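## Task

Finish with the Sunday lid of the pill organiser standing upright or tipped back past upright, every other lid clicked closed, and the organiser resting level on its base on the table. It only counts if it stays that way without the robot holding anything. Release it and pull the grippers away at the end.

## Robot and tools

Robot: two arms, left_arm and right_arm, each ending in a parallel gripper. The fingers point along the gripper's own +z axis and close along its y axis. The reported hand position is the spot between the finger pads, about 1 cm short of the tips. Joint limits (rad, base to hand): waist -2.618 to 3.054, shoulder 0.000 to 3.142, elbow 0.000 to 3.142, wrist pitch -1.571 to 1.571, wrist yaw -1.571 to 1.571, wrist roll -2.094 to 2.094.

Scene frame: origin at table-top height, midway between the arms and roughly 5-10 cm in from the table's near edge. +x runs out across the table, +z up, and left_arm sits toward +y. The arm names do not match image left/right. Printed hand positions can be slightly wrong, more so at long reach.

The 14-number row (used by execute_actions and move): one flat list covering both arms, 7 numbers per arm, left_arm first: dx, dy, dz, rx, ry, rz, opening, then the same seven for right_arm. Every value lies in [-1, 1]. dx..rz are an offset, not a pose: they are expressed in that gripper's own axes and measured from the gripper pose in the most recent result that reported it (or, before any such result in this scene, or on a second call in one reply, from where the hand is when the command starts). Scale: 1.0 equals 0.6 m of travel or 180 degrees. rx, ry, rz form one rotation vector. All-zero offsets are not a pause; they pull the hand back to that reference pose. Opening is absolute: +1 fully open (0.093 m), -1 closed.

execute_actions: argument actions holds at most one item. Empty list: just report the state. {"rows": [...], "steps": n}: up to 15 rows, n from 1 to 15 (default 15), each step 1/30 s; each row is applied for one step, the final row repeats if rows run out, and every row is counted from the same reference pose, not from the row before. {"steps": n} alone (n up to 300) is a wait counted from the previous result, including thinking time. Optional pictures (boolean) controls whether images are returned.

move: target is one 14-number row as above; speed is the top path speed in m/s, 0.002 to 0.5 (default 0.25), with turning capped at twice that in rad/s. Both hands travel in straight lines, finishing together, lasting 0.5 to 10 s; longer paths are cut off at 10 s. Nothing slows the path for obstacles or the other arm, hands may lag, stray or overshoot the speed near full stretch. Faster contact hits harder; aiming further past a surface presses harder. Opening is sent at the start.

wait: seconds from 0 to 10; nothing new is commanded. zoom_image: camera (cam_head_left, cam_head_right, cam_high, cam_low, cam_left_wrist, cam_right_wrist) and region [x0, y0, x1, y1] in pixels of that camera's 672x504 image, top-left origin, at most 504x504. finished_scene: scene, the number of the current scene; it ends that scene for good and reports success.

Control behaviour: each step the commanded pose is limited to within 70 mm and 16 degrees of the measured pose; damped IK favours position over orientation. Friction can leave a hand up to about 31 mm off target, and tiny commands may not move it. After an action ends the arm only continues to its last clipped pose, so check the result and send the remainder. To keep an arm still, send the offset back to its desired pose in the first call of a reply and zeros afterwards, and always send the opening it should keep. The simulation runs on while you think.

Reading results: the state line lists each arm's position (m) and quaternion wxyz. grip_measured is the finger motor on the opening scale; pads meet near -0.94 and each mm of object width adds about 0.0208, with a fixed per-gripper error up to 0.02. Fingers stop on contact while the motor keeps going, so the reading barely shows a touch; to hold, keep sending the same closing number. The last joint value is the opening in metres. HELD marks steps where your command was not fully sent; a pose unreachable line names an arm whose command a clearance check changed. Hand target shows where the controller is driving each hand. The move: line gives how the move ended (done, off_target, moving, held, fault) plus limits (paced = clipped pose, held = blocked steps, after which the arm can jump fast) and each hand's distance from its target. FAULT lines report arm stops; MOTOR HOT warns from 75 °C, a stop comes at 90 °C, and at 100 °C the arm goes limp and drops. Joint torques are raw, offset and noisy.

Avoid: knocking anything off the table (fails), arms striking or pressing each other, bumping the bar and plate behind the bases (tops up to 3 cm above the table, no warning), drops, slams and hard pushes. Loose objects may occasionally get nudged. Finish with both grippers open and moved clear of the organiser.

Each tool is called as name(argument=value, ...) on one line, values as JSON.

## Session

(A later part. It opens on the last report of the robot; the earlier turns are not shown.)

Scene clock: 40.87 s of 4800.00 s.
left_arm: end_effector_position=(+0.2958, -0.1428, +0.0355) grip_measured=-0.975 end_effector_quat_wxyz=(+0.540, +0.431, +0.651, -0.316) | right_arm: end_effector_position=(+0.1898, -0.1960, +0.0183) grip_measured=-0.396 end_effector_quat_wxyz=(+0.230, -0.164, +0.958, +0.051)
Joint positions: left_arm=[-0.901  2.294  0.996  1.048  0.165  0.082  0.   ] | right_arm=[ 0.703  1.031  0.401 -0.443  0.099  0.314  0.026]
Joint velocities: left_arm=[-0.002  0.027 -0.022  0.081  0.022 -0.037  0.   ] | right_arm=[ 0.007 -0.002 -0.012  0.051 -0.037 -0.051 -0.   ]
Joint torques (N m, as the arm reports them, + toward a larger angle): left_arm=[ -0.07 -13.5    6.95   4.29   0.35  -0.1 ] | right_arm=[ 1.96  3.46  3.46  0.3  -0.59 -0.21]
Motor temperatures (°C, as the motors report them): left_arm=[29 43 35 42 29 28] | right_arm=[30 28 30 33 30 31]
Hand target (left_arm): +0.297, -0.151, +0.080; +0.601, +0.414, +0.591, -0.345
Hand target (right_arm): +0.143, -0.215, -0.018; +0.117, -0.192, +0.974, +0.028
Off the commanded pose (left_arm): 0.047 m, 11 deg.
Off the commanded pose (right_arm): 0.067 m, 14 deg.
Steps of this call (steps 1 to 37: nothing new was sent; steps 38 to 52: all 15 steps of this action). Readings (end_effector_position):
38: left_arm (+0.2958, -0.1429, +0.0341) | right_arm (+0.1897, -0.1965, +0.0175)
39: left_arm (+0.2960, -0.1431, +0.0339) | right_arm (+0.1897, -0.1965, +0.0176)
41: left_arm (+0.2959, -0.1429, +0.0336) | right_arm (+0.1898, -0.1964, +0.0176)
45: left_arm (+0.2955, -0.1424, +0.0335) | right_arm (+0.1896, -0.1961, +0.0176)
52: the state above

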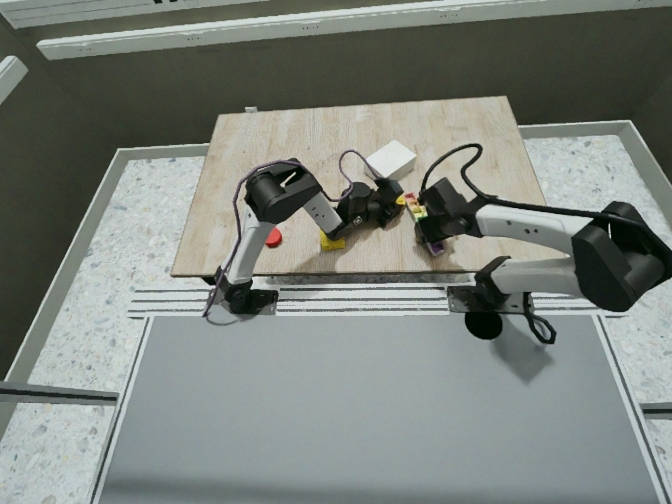

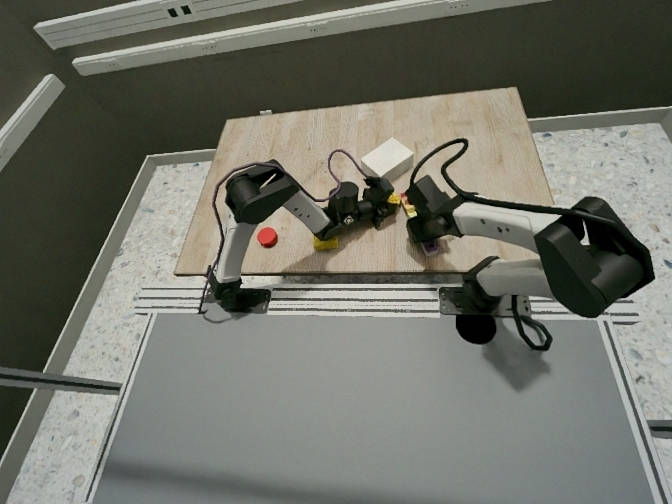

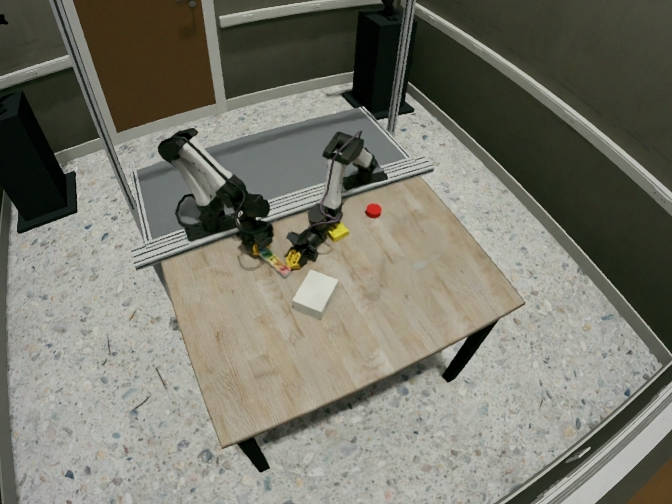

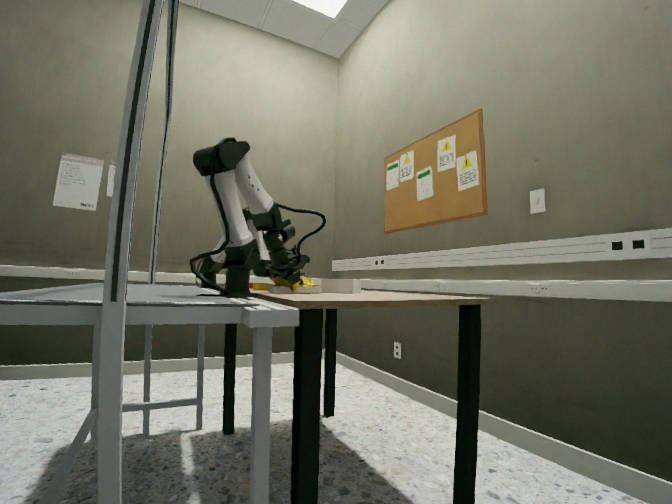

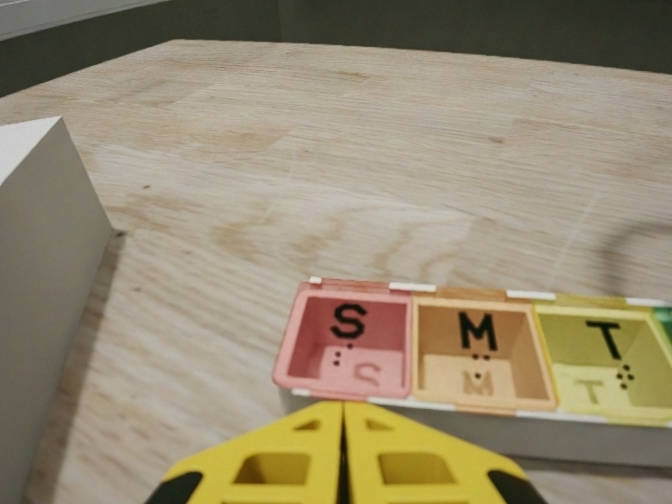

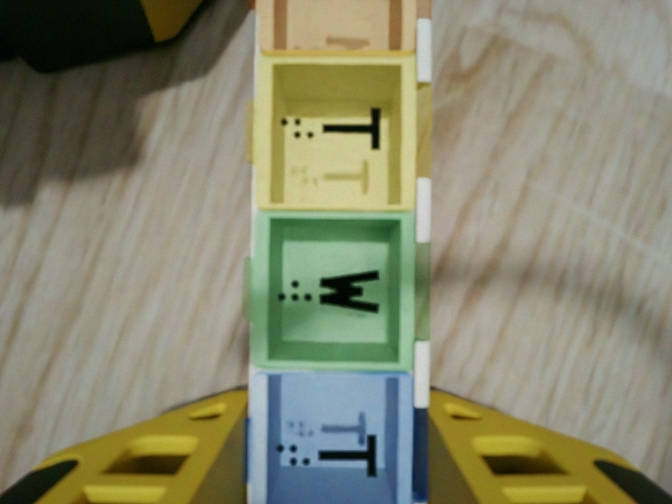

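execute_actions(actions=[{"rows":[[-0.06,0,0,0,-0.045,0.008,-1,0.09,0.002,0.02,0,0.065,-0.012,-0.5],[-0.04,0,0,0,-0.028,0.005,-1,0.08,0,0.018,0,0.055,-0.01,-0.5],[-0.02,0,0,0,-0.01,0,-1,0.06,0,0.014,0,0.042,-0.008,-0.5],[-0.01,0,0,0,0.005,0,-1,0.045,0,0.01,0,0.03,-0.005,-0.5],[-0.005,0,-0.005,0,0.015,0,-1,0.03,0,0.007,0,0.02,-0.003,-0.5],[-0.005,0,-0.005,0,0.02,0,-1,0.015,0,0.003,0,0.01,0,-0.5],[-0.005,0,-0.005,0,0.02,0,-1,0.015,0,0.003,0,0.01,0,-0.5],[-0.005,0,-0.005,0,0.02,0,-1,0,0,0,0,0,0,-0.5],[-0.005,0,-0.005,0,0.02,0,-1,0,0,0,0,0,0,-0.5],[-0.005,0,-0.005,0,0.02,0,-1,0,0,0,0,0,0,0.1]],"steps":15}], pictures=false)

move(target=[0,0,0,0,0,0,-1,-0.088,-0.006,0.034,0,0,0.008,0.1], speed=0.08)

zoom_image(camera="cam_high", region=[235, 190, 345, 290])

Scene clock: 43.10 s of 4800.00 s.
left_arm: end_effector_position=(+0.2953, -0.1402, +0.0396) grip_measured=-0.975 end_effector_quat_wxyz=(+0.524, +0.436, +0.665, -0.305) | right_arm: end_effector_position=(+0.1919, -0.1946, +0.0200) grip_measured=+0.098 end_effector_quat_wxyz=(+0.236, -0.160, +0.957, +0.053)
Joint positions: left_arm=[-0.901  2.242  0.996  0.947  0.158  0.085  0.   ] | right_arm=[ 0.705  1.031  0.403 -0.434  0.104  0.321  0.05 ]
Joint velocities: left_arm=[-0.002 -0.027 -0.007 -0.022  0.022  0.081  0.   ] | right_arm=[ 0.002 -0.007 -0.007 -0.037 -0.081 -0.037  0.   ]
Joint torques (N m, as the arm reports them, + toward a larger angle): left_arm=[ -0.31 -14.24   6.64   2.38   0.08  -0.19] | right_arm=[ 0.08 -2.56  6.89  1.53  0.13 -0.14]
Motor temperatures (°C, as the motors report them): left_arm=[29 43 35 43 29 28] | right_arm=[30 28 30 33 30 31]
Hand target (left_arm): +0.295, -0.141, +0.039; +0.519, +0.440, +0.667, -0.303
Hand target (right_arm): +0.190, -0.196, +0.018; +0.230, -0.164, +0.958, +0.051
Off the commanded pose (left_arm): 0.001 m, 1 deg.
Off the commanded pose (right_arm): 0.003 m, 1 deg.
Steps of this call (steps 1 to 52: nothing new was sent; steps 53 to 67: all 15 steps of this action). Readings (end_effector_position):
53: left_arm (+0.2961, -0.1429, +0.0360) | right_arm (+0.1902, -0.1958, +0.0189)
54: left_arm (+0.2962, -0.1427, +0.0353) | right_arm (+0.1903, -0.1959, +0.0190)
56: left_arm (+0.2962, -0.1421, +0.0338) | right_arm (+0.1910, -0.1957, +0.0194)
60: left_arm (+0.2953, -0.1404, +0.0350) | right_arm (+0.1915, -0.1950, +0.0198)
67: the state above

Scene clock: 44.40 s of 4800.00 s.
left_arm: end_effector_position=(+0.2954, -0.1402, +0.0400) grip_measured=-0.975 end_effector_quat_wxyz=(+0.524, +0.436, +0.665, -0.305) | right_arm: end_effector_position=(+0.2404, -0.1796, +0.0277) grip_measured=+0.098 end_effector_quat_wxyz=(+0.235, -0.148, +0.959, +0.055)
Joint positions: left_arm=[-0.901  2.242  0.996  0.947  0.158  0.085  0.   ] | right_arm=[ 0.613  1.259  0.561 -0.358  0.06   0.267  0.05 ]
Joint velocities: left_arm=[-0.007  0.032  0.007  0.022 -0.051  0.037  0.   ] | right_arm=[-0.012 -0.012  0.002 -0.022  0.007 -0.066 -0.   ]
Joint torques (N m, as the arm reports them, + toward a larger angle): left_arm=[ -0.1  -13.47   6.33   2.64   0.05  -0.2 ] | right_arm=[-0.27 -2.76  7.68  1.71  0.12 -0.16]
Motor temperatures (°C, as the motors report them): left_arm=[29 44 35 43 29 28] | right_arm=[30 28 31 33 30 31]
Hand target (left_arm): +0.295, -0.140, +0.040; +0.524, +0.436, +0.665, -0.305
Hand target (right_arm): +0.246, -0.179, +0.028; +0.235, -0.148, +0.959, +0.056
Off the commanded pose (left_arm): 0.000 m, 0 deg.
Off the commanded pose (right_arm): 0.006 m, 0 deg.
move: done

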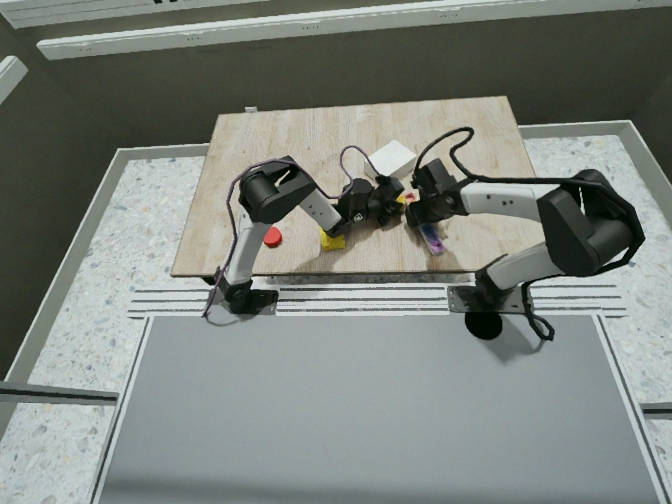

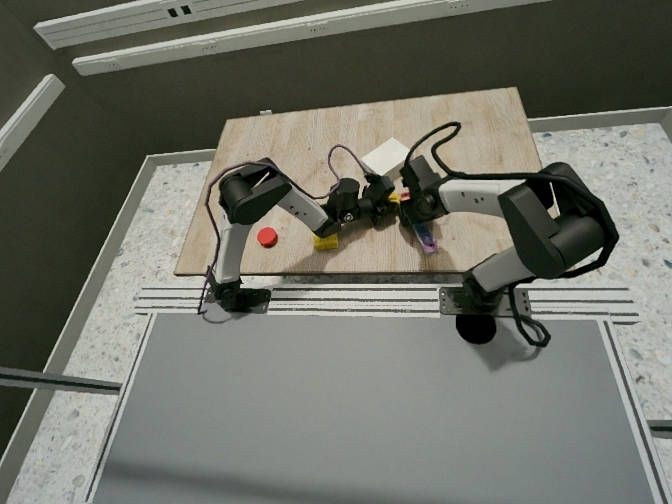

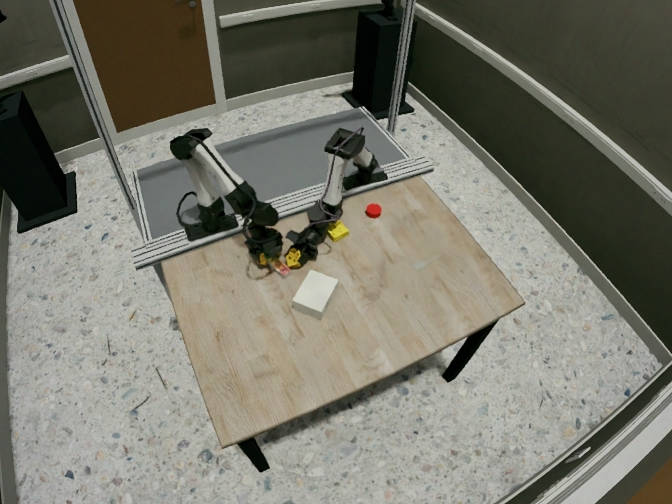

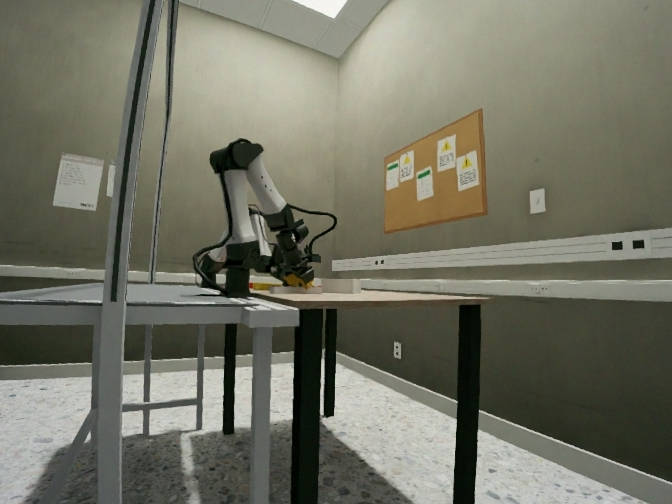

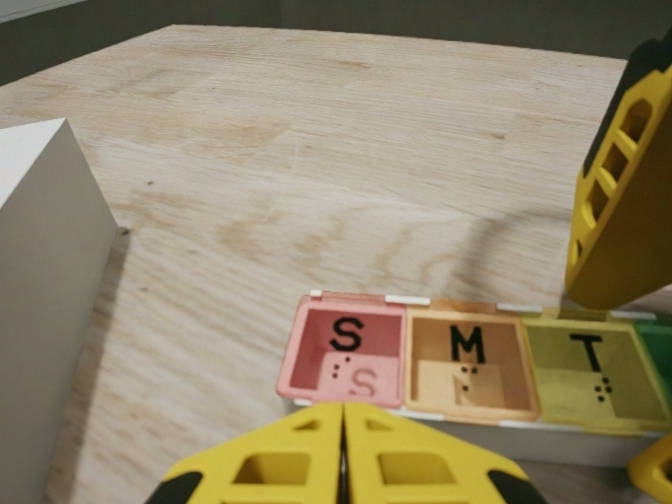

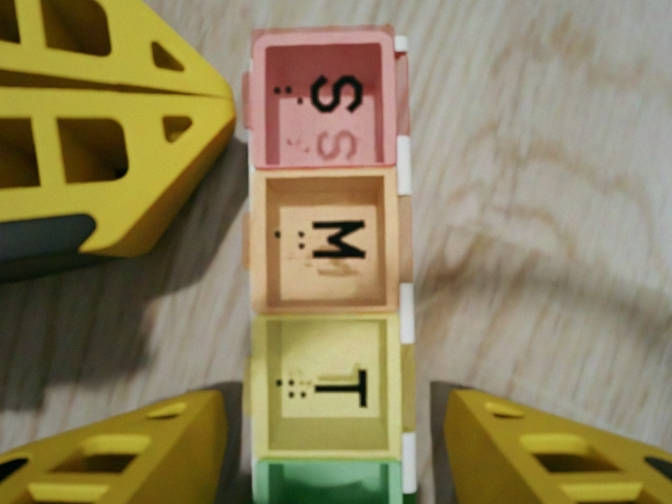

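Region (235, 190, 345, 290) of cam_high's 672x504 image, scaled by 4.582, with more detail than that image has; it fills the top 458 rows of this view, and the rest is white.

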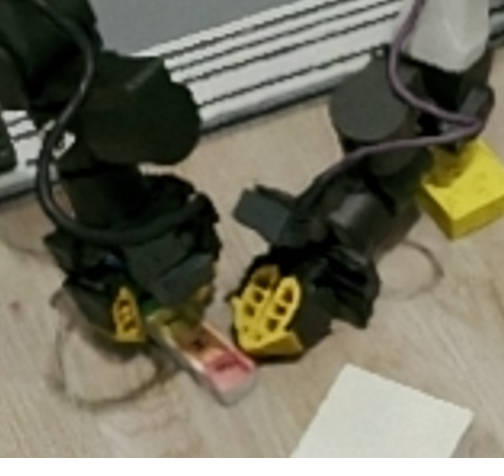

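execute_actions(actions=[{"rows":[[0.009,0,0,0,0.007,0,-1,0.004,0,0.007,0,0,0,0.1],[0.018,0,0,0,0.014,0,-1,0.008,0,0.014,0,0,0,0.1],[0.027,0,0,0,0.021,0,-1,0.012,0,0.021,0,0,0,0.1],[0.027,0,0,0,0.021,0,-1,0.012,0,0.021,0,0,0,0.1],[0.027,0,0,0,0.021,0,-1,0.012,0,0.021,0,0,0,0.1],[0.027,0,0,0,0.021,0,-1,0.012,0,0.021,0,0,0,0.1],[0.027,0,0,0,0.021,0,-1,0.012,0,0.021,0,0,0,0.1],[0.027,0,0,0,0.021,0,-1,0.012,0,0.021,0,0,0,0],[0.027,0,0,0,0.021,0,-1,0.012,0,0.021,0,0,0,-0.15],[0.027,0,0,0,0.021,0,-1,0.012,0,0.021,0,0,0,-0.3],[0.027,0,0,0,0.021,0,-1,0.012,0,0.021,0,0,0,-0.5]],"steps":15}])

Scene clock: 46.13 s of 4800.00 s.
left_arm: end_effector_position=(+0.2940, -0.1381, +0.0314) grip_measured=-0.975 end_effector_quat_wxyz=(+0.511, +0.441, +0.675, -0.299) | right_arm: end_effector_position=(+0.2442, -0.1771, +0.0233) grip_measured=-0.400 end_effector_quat_wxyz=(+0.245, -0.148, +0.956, +0.060)
Joint positions: left_arm=[-0.901  2.242  0.996  0.91   0.158  0.089  0.   ] | right_arm=[ 0.613  1.275  0.54  -0.297  0.059  0.266  0.026]
Joint velocities: left_arm=[ 0.007  0.017 -0.007 -0.168  0.022  0.037  0.   ] | right_arm=[-0.002 -0.002 -0.027 -0.037 -0.007 -0.022 -0.   ]
Joint torques (N m, as the arm reports them, + toward a larger angle): left_arm=[ -0.04 -13.32   6.56   2.34   0.    -0.13] | right_arm=[ 1.01 -2.94  5.3   1.83  0.18  0.  ]
Motor temperatures (°C, as the motors report them): left_arm=[29 44 35 43 29 28] | right_arm=[30 28 31 33 30 31]
Hand target (left_arm): +0.294, -0.136, +0.024; +0.502, +0.445, +0.682, -0.292
Hand target (right_arm): +0.240, -0.180, +0.014; +0.235, -0.148, +0.959, +0.055
Off the commanded pose (left_arm): 0.007 m, 2 deg.
Off the commanded pose (right_arm): 0.011 m, 1 deg.
Steps of this call (steps 1 to 37: nothing new was sent; steps 38 to 52: all 15 steps of this action). Readings (end_effector_position):
38: left_arm (+0.2954, -0.1402, +0.0400) | right_arm (+0.2406, -0.1793, +0.0279)
39: left_arm (+0.2953, -0.1401, +0.0396) | right_arm (+0.2412, -0.1789, +0.0280)
41: left_arm (+0.2950, -0.1396, +0.0375) | right_arm (+0.2428, -0.1778, +0.0277)
45: left_arm (+0.2943, -0.1386, +0.0335) | right_arm (+0.2427, -0.1780, +0.0235)
52: the state above

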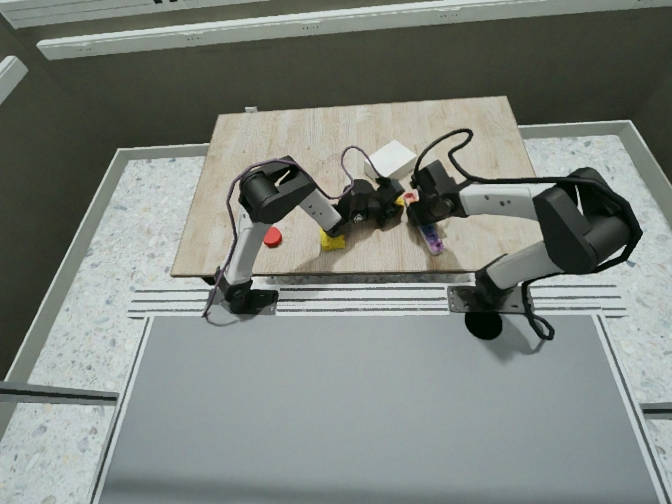

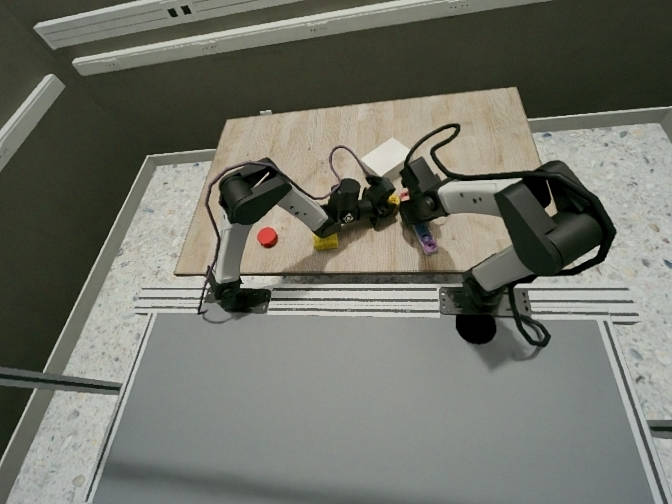

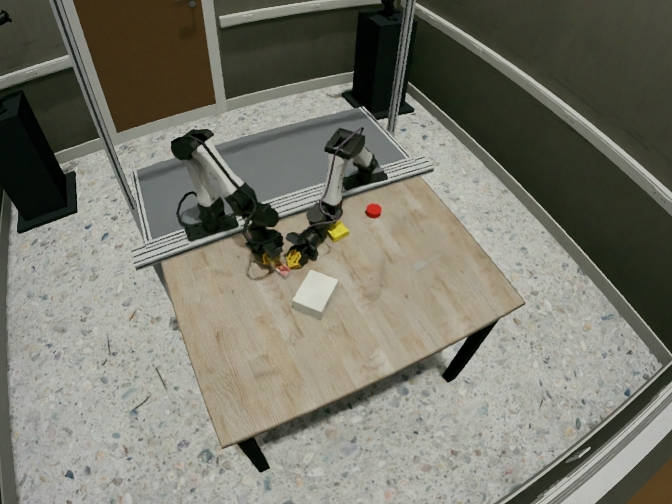

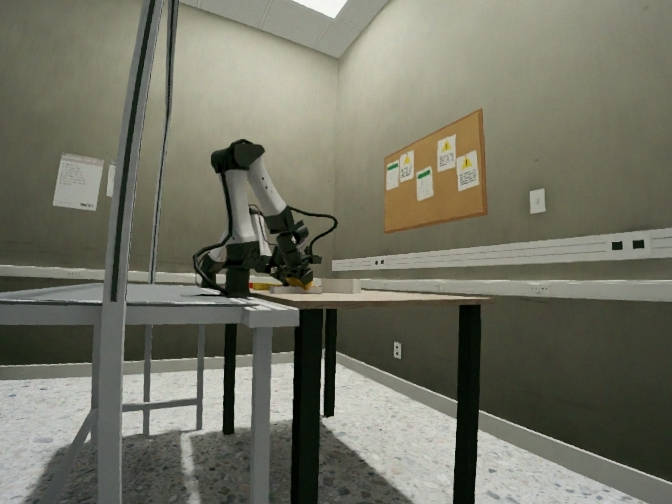

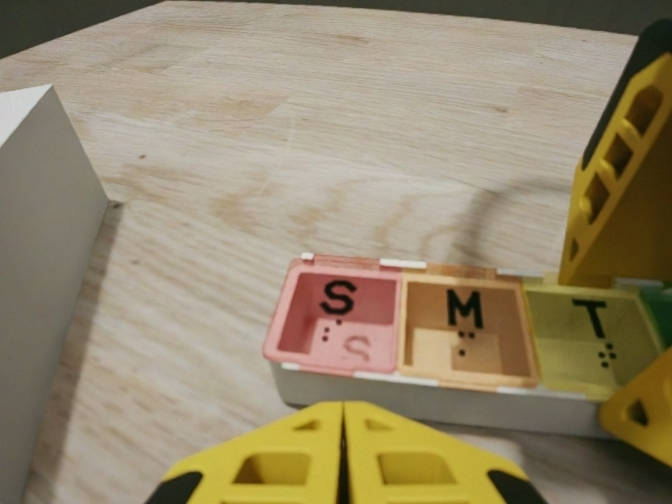

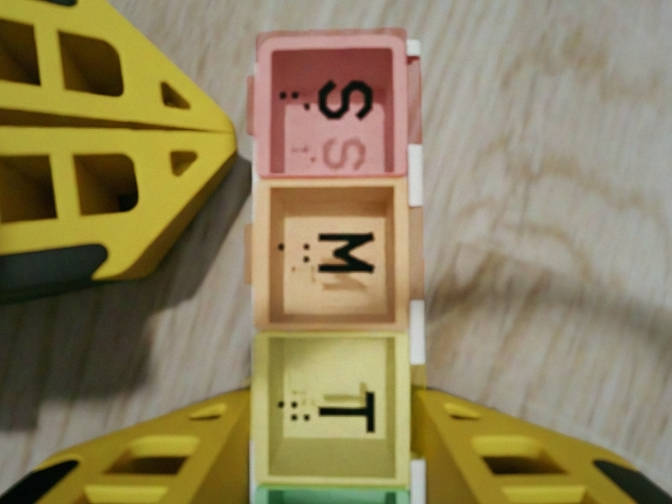

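execute_actions(actions=[{"rows":[[0.018,0,0,0,0.014,0,-1,0.01,0,-0.004,0,0.008,0,-0.5],[0.018,0,0,0,0.014,0,-1,0.02,0,-0.008,0,0.016,0,-0.5],[0.018,0,0,0,0.014,0,-1,0.02,0,-0.008,0,0.016,0,-0.5],[0.018,0,0,0,0.014,0,-1,0.02,0,-0.008,0,0.016,-0.01,-0.5],[0.018,0,0,0,0.014,0,-1,0.02,0.003,-0.008,-0.007,0.016,-0.02,-0.5],[0.018,0,0,0,0.014,0,-1,0.02,0.005,-0.008,-0.014,0.016,-0.03,-0.5],[0.018,0,0,0,0.014,0,-1,0.02,0.007,-0.008,-0.02,0.016,-0.04,-0.5]],"steps":15}])

Scene clock: 49.27 s of 4800.00 s.
left_arm: end_effector_position=(+0.2934, -0.1372, +0.0281) grip_measured=-0.975 end_effector_quat_wxyz=(+0.505, +0.443, +0.678, -0.297) | right_arm: end_effector_position=(+0.2411, -0.1773, +0.0225) grip_measured=-0.400 end_effector_quat_wxyz=(+0.238, -0.196, +0.949, +0.061)
Joint positions: left_arm=[-0.901  2.242  0.996  0.895  0.158  0.089  0.   ] | right_arm=[ 0.595  1.271  0.54  -0.311  0.019  0.158  0.026]
Joint velocities: left_arm=[-0.007  0.007  0.007  0.007 -0.007  0.007  0.   ] | right_arm=[-0.007  0.002 -0.002  0.037 -0.066 -0.125  0.   ]
Joint torques (N m, as the arm reports them, + toward a larger angle): left_arm=[ -0.01 -13.38   6.26   2.29  -0.01  -0.08] | right_arm=[ 0.48 -6.52  6.33  1.21 -0.3  -0.25]
Motor temperatures (°C, as the motors report them): left_arm=[29 45 35 42 29 28] | right_arm=[30 28 31 33 30 31]
Hand target (left_arm): +0.293, -0.135, +0.021; +0.496, +0.447, +0.686, -0.290
Hand target (right_arm): +0.231, -0.177, +0.022; +0.220, -0.216, +0.949, +0.071
Off the commanded pose (left_arm): 0.007 m, 2 deg.
Off the commanded pose (right_arm): 0.010 m, 3 deg.
Steps of this call (steps 1 to 79: nothing new was sent; steps 80 to 94: all 15 steps of this action). Readings (end_effector_position):
80: left_arm (+0.2938, -0.1379, +0.0308) | right_arm (+0.2443, -0.1770, +0.0234)
81: left_arm (+0.2938, -0.1378, +0.0303) | right_arm (+0.2431, -0.1777, +0.0226)
83: left_arm (+0.2936, -0.1375, +0.0293) | right_arm (+0.2421, -0.1781, +0.0221)
87: left_arm (+0.2934, -0.1372, +0.0282) | right_arm (+0.2402, -0.1757, +0.0225)
94: the state above

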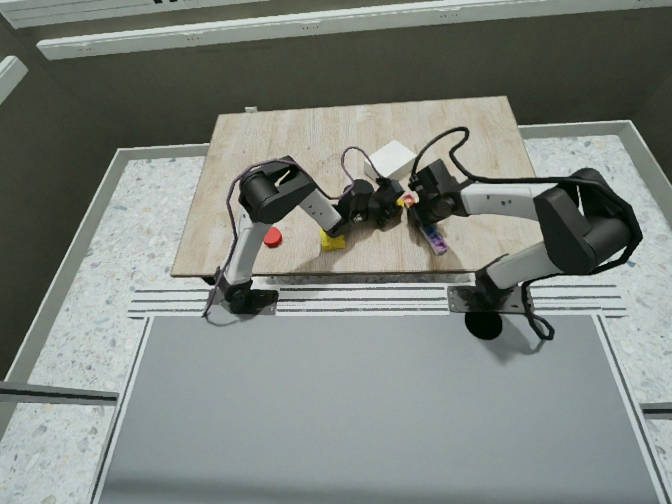

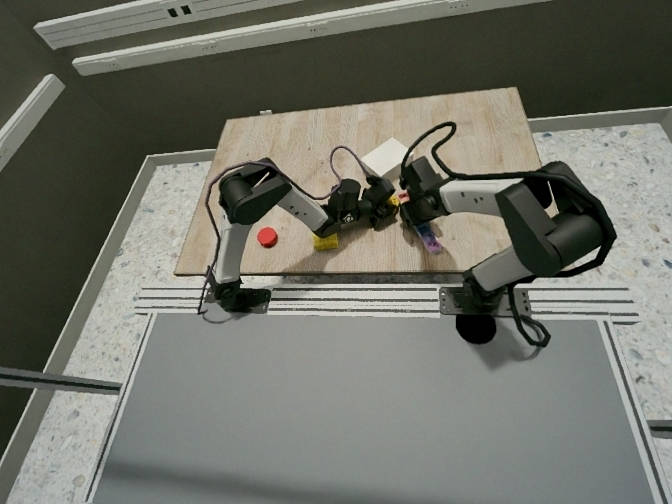

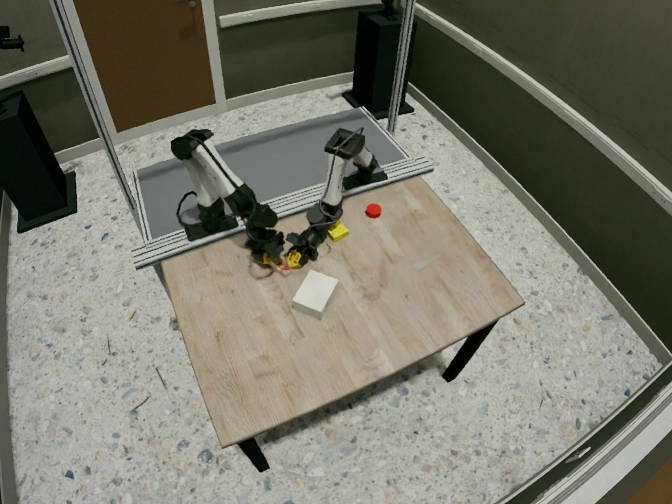

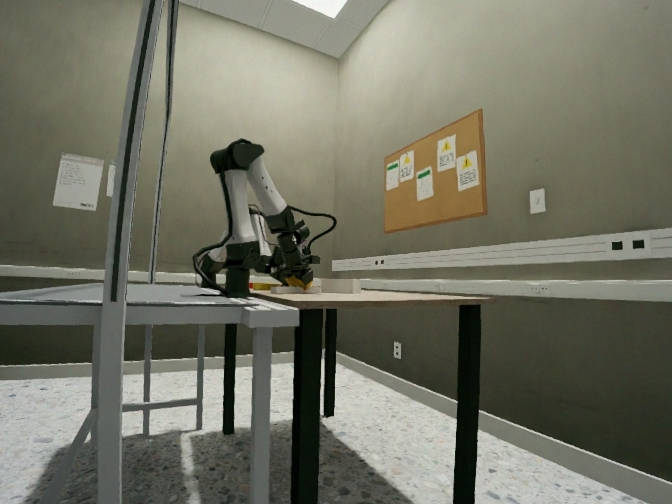

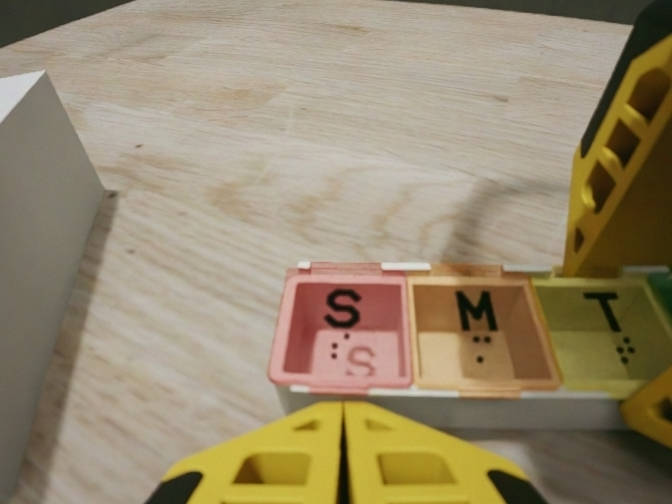

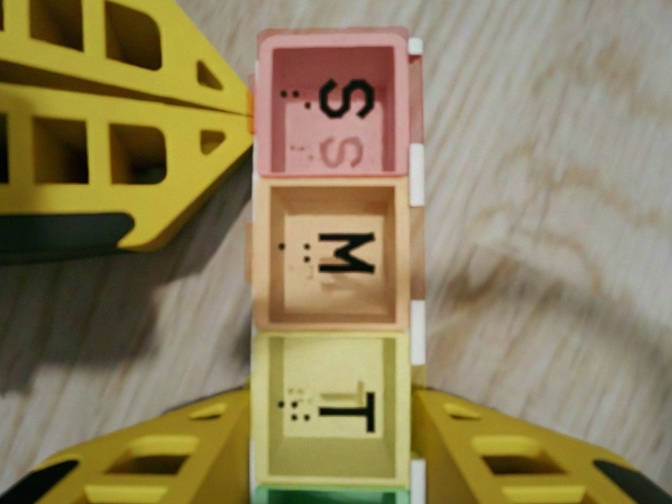

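execute_actions(actions=[{"rows":[[0,0,0,0,0,0,-1,0.03,0.006,0,-0.007,0.022,-0.01,-0.5],[0,0,0,0,0,0,-1,0.05,0.006,0.005,-0.007,0.038,-0.01,-0.5],[-0.01,0,0,0,-0.01,0.002,-1,0.07,0.006,0.01,-0.007,0.053,-0.01,-0.5],[-0.02,0,0,0,-0.02,0.003,-1,0.09,0.006,0.014,-0.007,0.068,-0.01,-0.5],[-0.03,0,0,0,-0.03,0.005,-1,0.1,0.006,0.018,-0.007,0.075,-0.01,-0.5],[-0.035,0,0,0,-0.037,0.006,-1,0.1,0.006,0.018,-0.007,0.075,-0.01,-0.5],[-0.035,0,0,0,-0.044,0.007,-1,0.1,0.006,0.018,-0.007,0.075,-0.01,-0.5],[-0.035,0,0,0,-0.05,0.008,-1,0.1,0.006,0.018,-0.007,0.075,-0.01,-0.5],[-0.035,0,0,0,-0.056,0.009,-1,0.1,0.006,0.018,-0.007,0.075,-0.01,-0.5],[-0.035,0,0,0,-0.062,0.01,-1,0.1,0.006,0.018,-0.007,0.075,-0.01,-0.5]],"steps":15}], pictures=false)

wait(seconds=0.3)

Scene clock: 51.13 s of 4800.00 s.
left_arm: end_effector_position=(+0.2932, -0.1387, +0.0338) grip_measured=-0.975 end_effector_quat_wxyz=(+0.537, +0.430, +0.653, -0.315) | right_arm: end_effector_position=(+0.2400, -0.1787, +0.0224) grip_measured=-0.400 end_effector_quat_wxyz=(+0.231, -0.199, +0.951, +0.057)
Joint positions: left_arm=[-0.9    2.285  0.975  1.053  0.164  0.08   0.   ] | right_arm=[ 0.593  1.275  0.55  -0.334  0.02   0.151  0.026]
Joint velocities: left_arm=[ 0.027  0.056 -0.012  0.212 -0.022 -0.051  0.   ] | right_arm=[ 0.002 -0.012  0.027 -0.022  0.168  0.066  0.001]
Joint torques (N m, as the arm reports them, + toward a larger angle): left_arm=[  0.19 -10.78   6.36   3.53   0.15   0.08] | right_arm=[ 1.57  0.18  4.24  0.2  -0.5  -0.15]
Motor temperatures (°C, as the motors report them): left_arm=[29 45 35 42 29 28] | right_arm=[30 28 31 33 30 31]
Hand target (left_arm): +0.295, -0.142, +0.048; +0.572, +0.425, +0.621, -0.327
Hand target (right_arm): +0.197, -0.194, -0.011; +0.126, -0.216, +0.967, +0.043
Off the commanded pose (left_arm): 0.015 m, 6 deg.
Off the commanded pose (right_arm): 0.060 m, 13 deg.
Steps of this call (steps 1 to 41: nothing new was sent; steps 42 to 56: all 15 steps of this action). Readings (end_effector_position):
42: left_arm (+0.2934, -0.1372, +0.0281) | right_arm (+0.2413, -0.1777, +0.0225)
43: left_arm (+0.2932, -0.1373, +0.0281) | right_arm (+0.2410, -0.1779, +0.0223)
45: left_arm (+0.2931, -0.1377, +0.0292) | right_arm (+0.2400, -0.1785, +0.0217)
49: left_arm (+0.2930, -0.1381, +0.0295) | right_arm (+0.2397, -0.1787, +0.0213)
56: the state above

Scene clock: 51.43 s of 4800.00 s.
left_arm: end_effector_position=(+0.2938, -0.1388, +0.0346) grip_measured=-0.975 end_effector_quat_wxyz=(+0.541, +0.427, +0.652, -0.318) | right_arm: end_effector_position=(+0.2404, -0.1787, +0.0229) grip_measured=-0.400 end_effector_quat_wxyz=(+0.231, -0.198, +0.951, +0.057)
Joint positions: left_arm=[-0.9    2.292  0.975  1.072  0.164  0.074  0.   ] | right_arm=[ 0.593  1.275  0.552 -0.335  0.021  0.153  0.026]
Joint velocities: left_arm=[ 0.002 -0.017 -0.002 -0.007  0.051 -0.022  0.   ] | right_arm=[-0.007 -0.007 -0.007  0.007  0.022 -0.066  0.001]
Joint torques (N m, as the arm reports them, + toward a larger angle): left_arm=[  0.12 -11.39   6.01   3.7    0.13   0.16] | right_arm=[ 1.41 -0.19  4.29  0.23 -0.42 -0.22]
Motor temperatures (°C, as the motors report them): left_arm=[29 45 35 42 29 28] | right_arm=[30 28 31 33 30 31]
Hand target (left_arm): +0.295, -0.142, +0.048; +0.572, +0.425, +0.621, -0.327
Hand target (right_arm): +0.197, -0.194, -0.011; +0.126, -0.216, +0.967, +0.043
Off the commanded pose (left_arm): 0.014 m, 6 deg.
Off the commanded pose (right_arm): 0.060 m, 13 deg.
Steps of this call (steps 1 to 9: nothing new was sent). Readings (end_effector_position):
1: left_arm (+0.2935, -0.1387, +0.0340) | right_arm (+0.2402, -0.1787, +0.0227)
2: left_arm (+0.2936, -0.1388, +0.0341) | right_arm (+0.2403, -0.1787, +0.0228)
4: left_arm (+0.2938, -0.1388, +0.0344) | right_arm (+0.2404, -0.1787, +0.0229)
8: left_arm (+0.2938, -0.1388, +0.0345) | right_arm (+0.2404, -0.1787, +0.0229)
9: the state above

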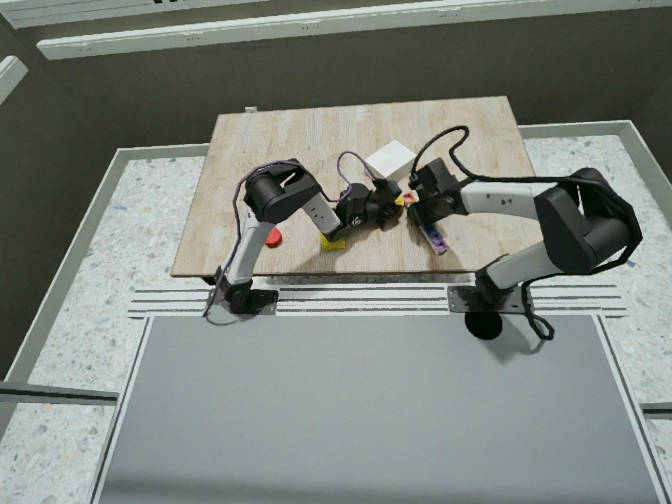

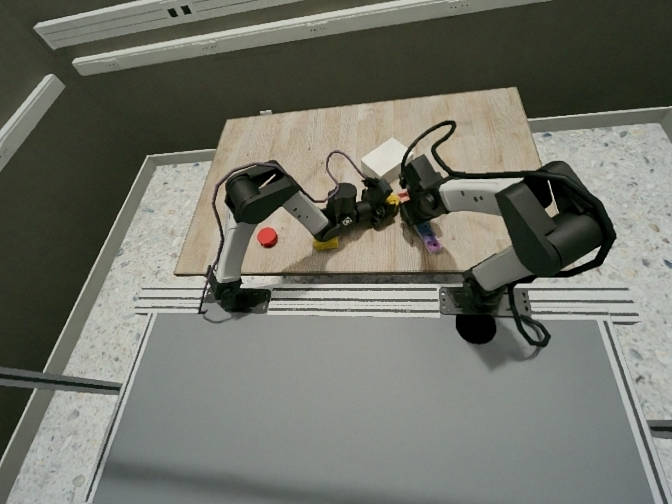

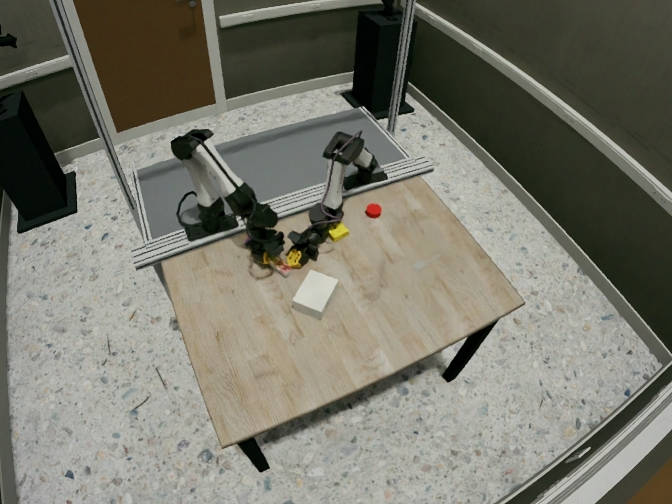

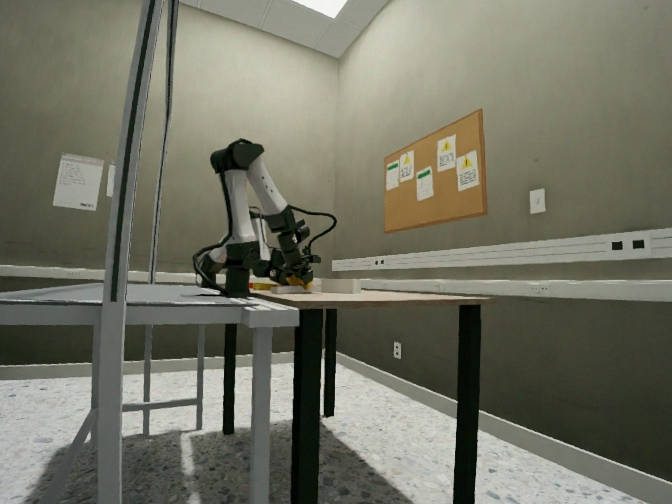

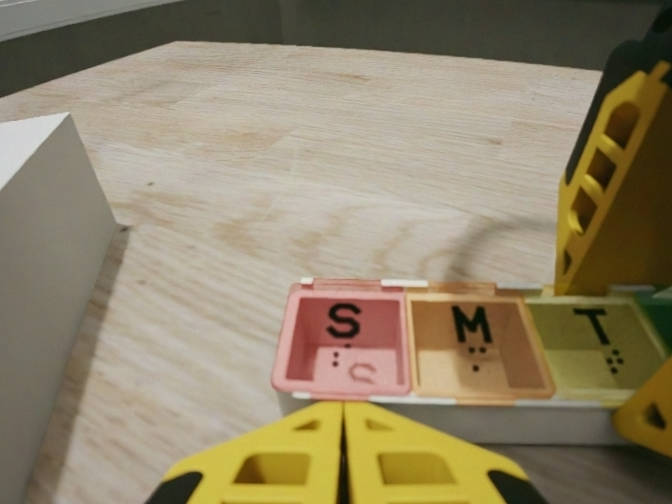

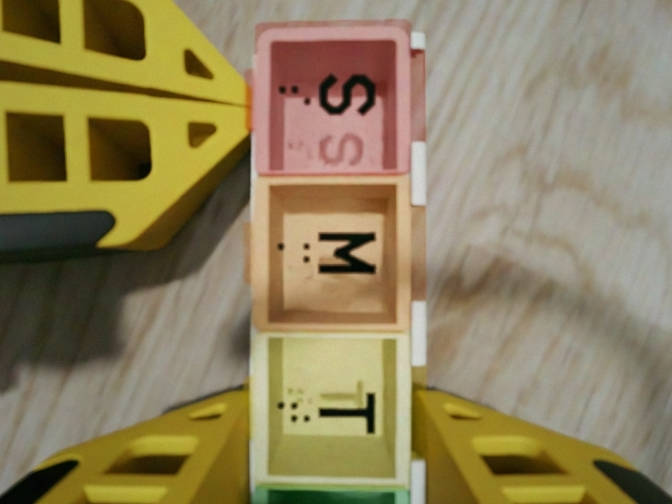

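execute_actions(actions=[{"rows":[[-0.024,0,0,0,-0.033,0.008,-1,0.1,0.006,0.022,-0.007,0.073,-0.01,-0.5],[-0.025,0,0,0,-0.035,0.008,-1,0.103,0.006,0.026,-0.007,0.074,-0.01,-0.5],[-0.026,0,0,0,-0.037,0.008,-1,0.106,0.006,0.03,-0.007,0.075,-0.01,-0.5],[-0.027,0,0,0,-0.039,0.008,-1,0.108,0.006,0.034,-0.007,0.076,-0.01,-0.5],[-0.028,0,0,0,-0.041,0.008,-1,0.108,0.006,0.038,-0.007,0.076,-0.01,-0.5],[-0.03,0,0,0,-0.044,0.008,-1,0.108,0.006,0.042,-0.007,0.076,-0.01,-0.5]],"steps":15}])

Scene clock: 53.13 s of 4800.00 s.
left_arm: end_effector_position=(+0.2953, -0.1375, +0.0370) grip_measured=-0.975 end_effector_quat_wxyz=(+0.553, +0.410, +0.647, -0.328) | right_arm: end_effector_position=(+0.2423, -0.1772, +0.0242) grip_measured=-0.400 end_effector_quat_wxyz=(+0.236, -0.197, +0.950, +0.059)
Joint positions: left_arm=[-0.9    2.314  0.966  1.145  0.153  0.047  0.   ] | right_arm=[ 0.593  1.275  0.552 -0.324  0.02   0.153  0.026]
Joint velocities: left_arm=[-0.007  0.007 -0.017  0.022 -0.022 -0.051  0.   ] | right_arm=[-0.017  0.007  0.002 -0.081  0.007 -0.022  0.   ]
Joint torques (N m, as the arm reports them, + toward a larger angle): left_arm=[ -0.18 -11.1    5.88   3.72   0.2    0.27] | right_arm=[ 1.15  3.12  3.47  0.46 -0.37 -0.21]
Motor temperatures (°C, as the motors report them): left_arm=[29 45 35 43 29 28] | right_arm=[30 28 31 33 30 31]
Hand target (left_arm): +0.294, -0.142, +0.052; +0.587, +0.413, +0.609, -0.337
Hand target (right_arm): +0.196, -0.197, -0.020; +0.118, -0.217, +0.968, +0.039
Off the commanded pose (left_arm): 0.016 m, 6 deg.
Off the commanded pose (right_arm): 0.072 m, 14 deg.
Steps of this call (steps 1 to 36: nothing new was sent; steps 37 to 51: all 15 steps of this action). Readings (end_effector_position):
37: left_arm (+0.2938, -0.1386, +0.0347) | right_arm (+0.2406, -0.1787, +0.0230)
38: left_arm (+0.2937, -0.1385, +0.0347) | right_arm (+0.2406, -0.1787, +0.0230)
40: left_arm (+0.2938, -0.1383, +0.0352) | right_arm (+0.2407, -0.1785, +0.0231)
44: left_arm (+0.2942, -0.1377, +0.0360) | right_arm (+0.2414, -0.1778, +0.0236)
51: the state above

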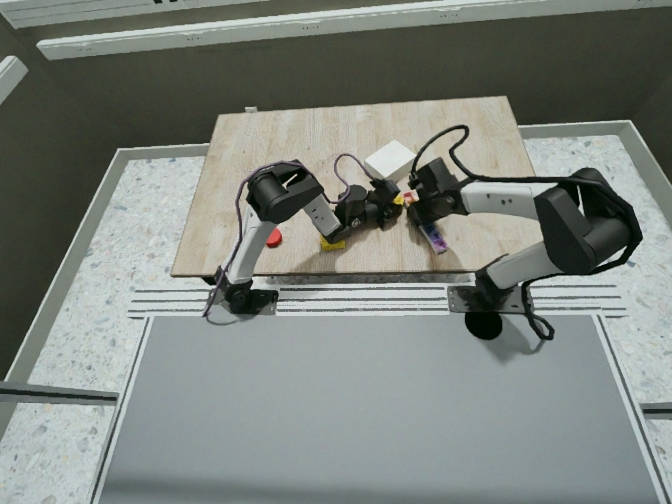

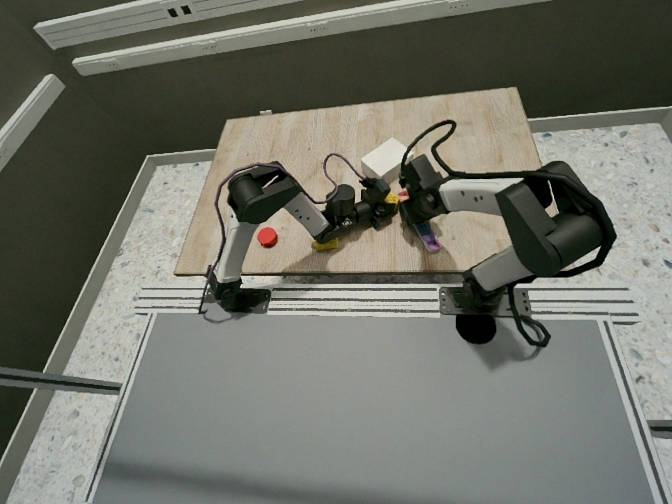

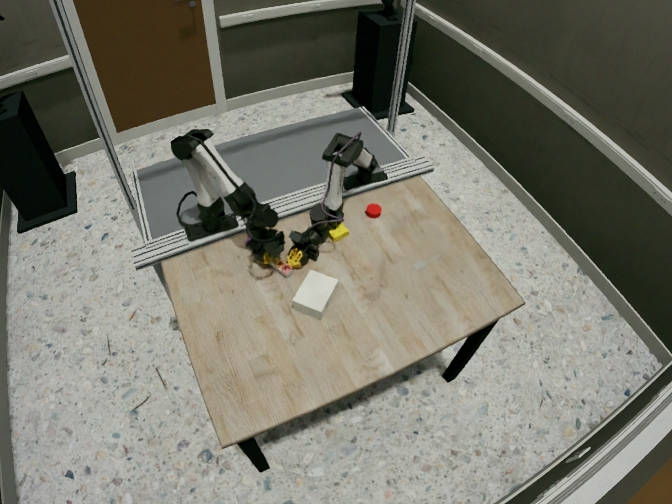

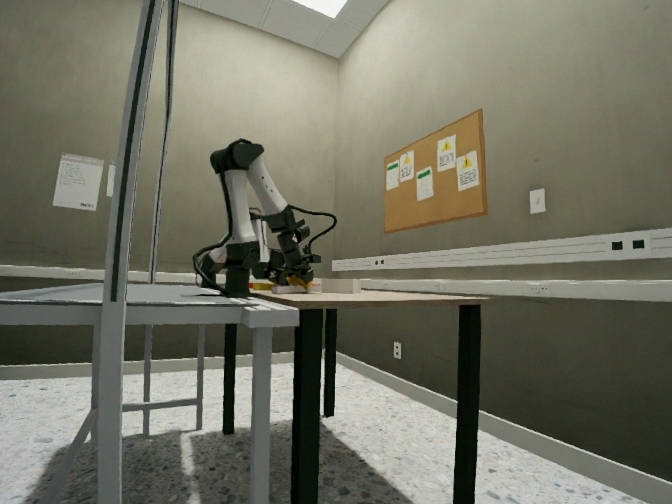

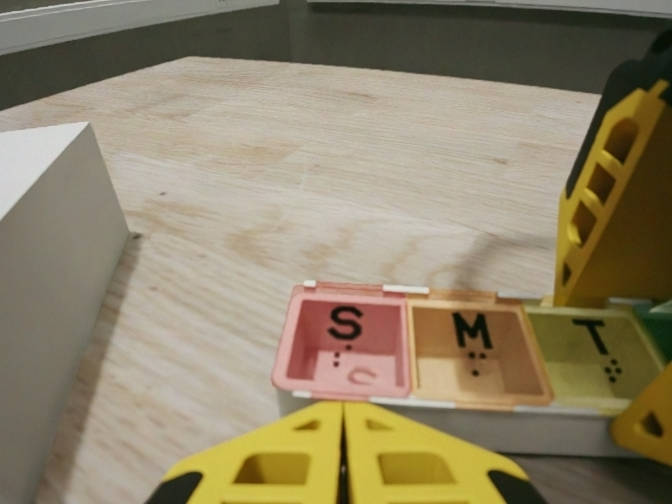

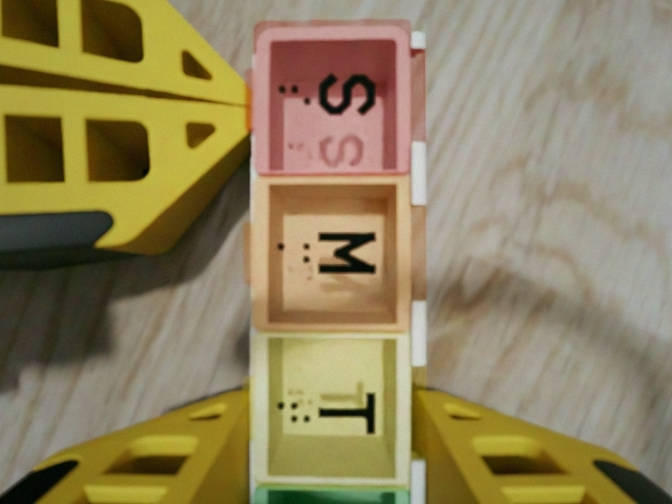

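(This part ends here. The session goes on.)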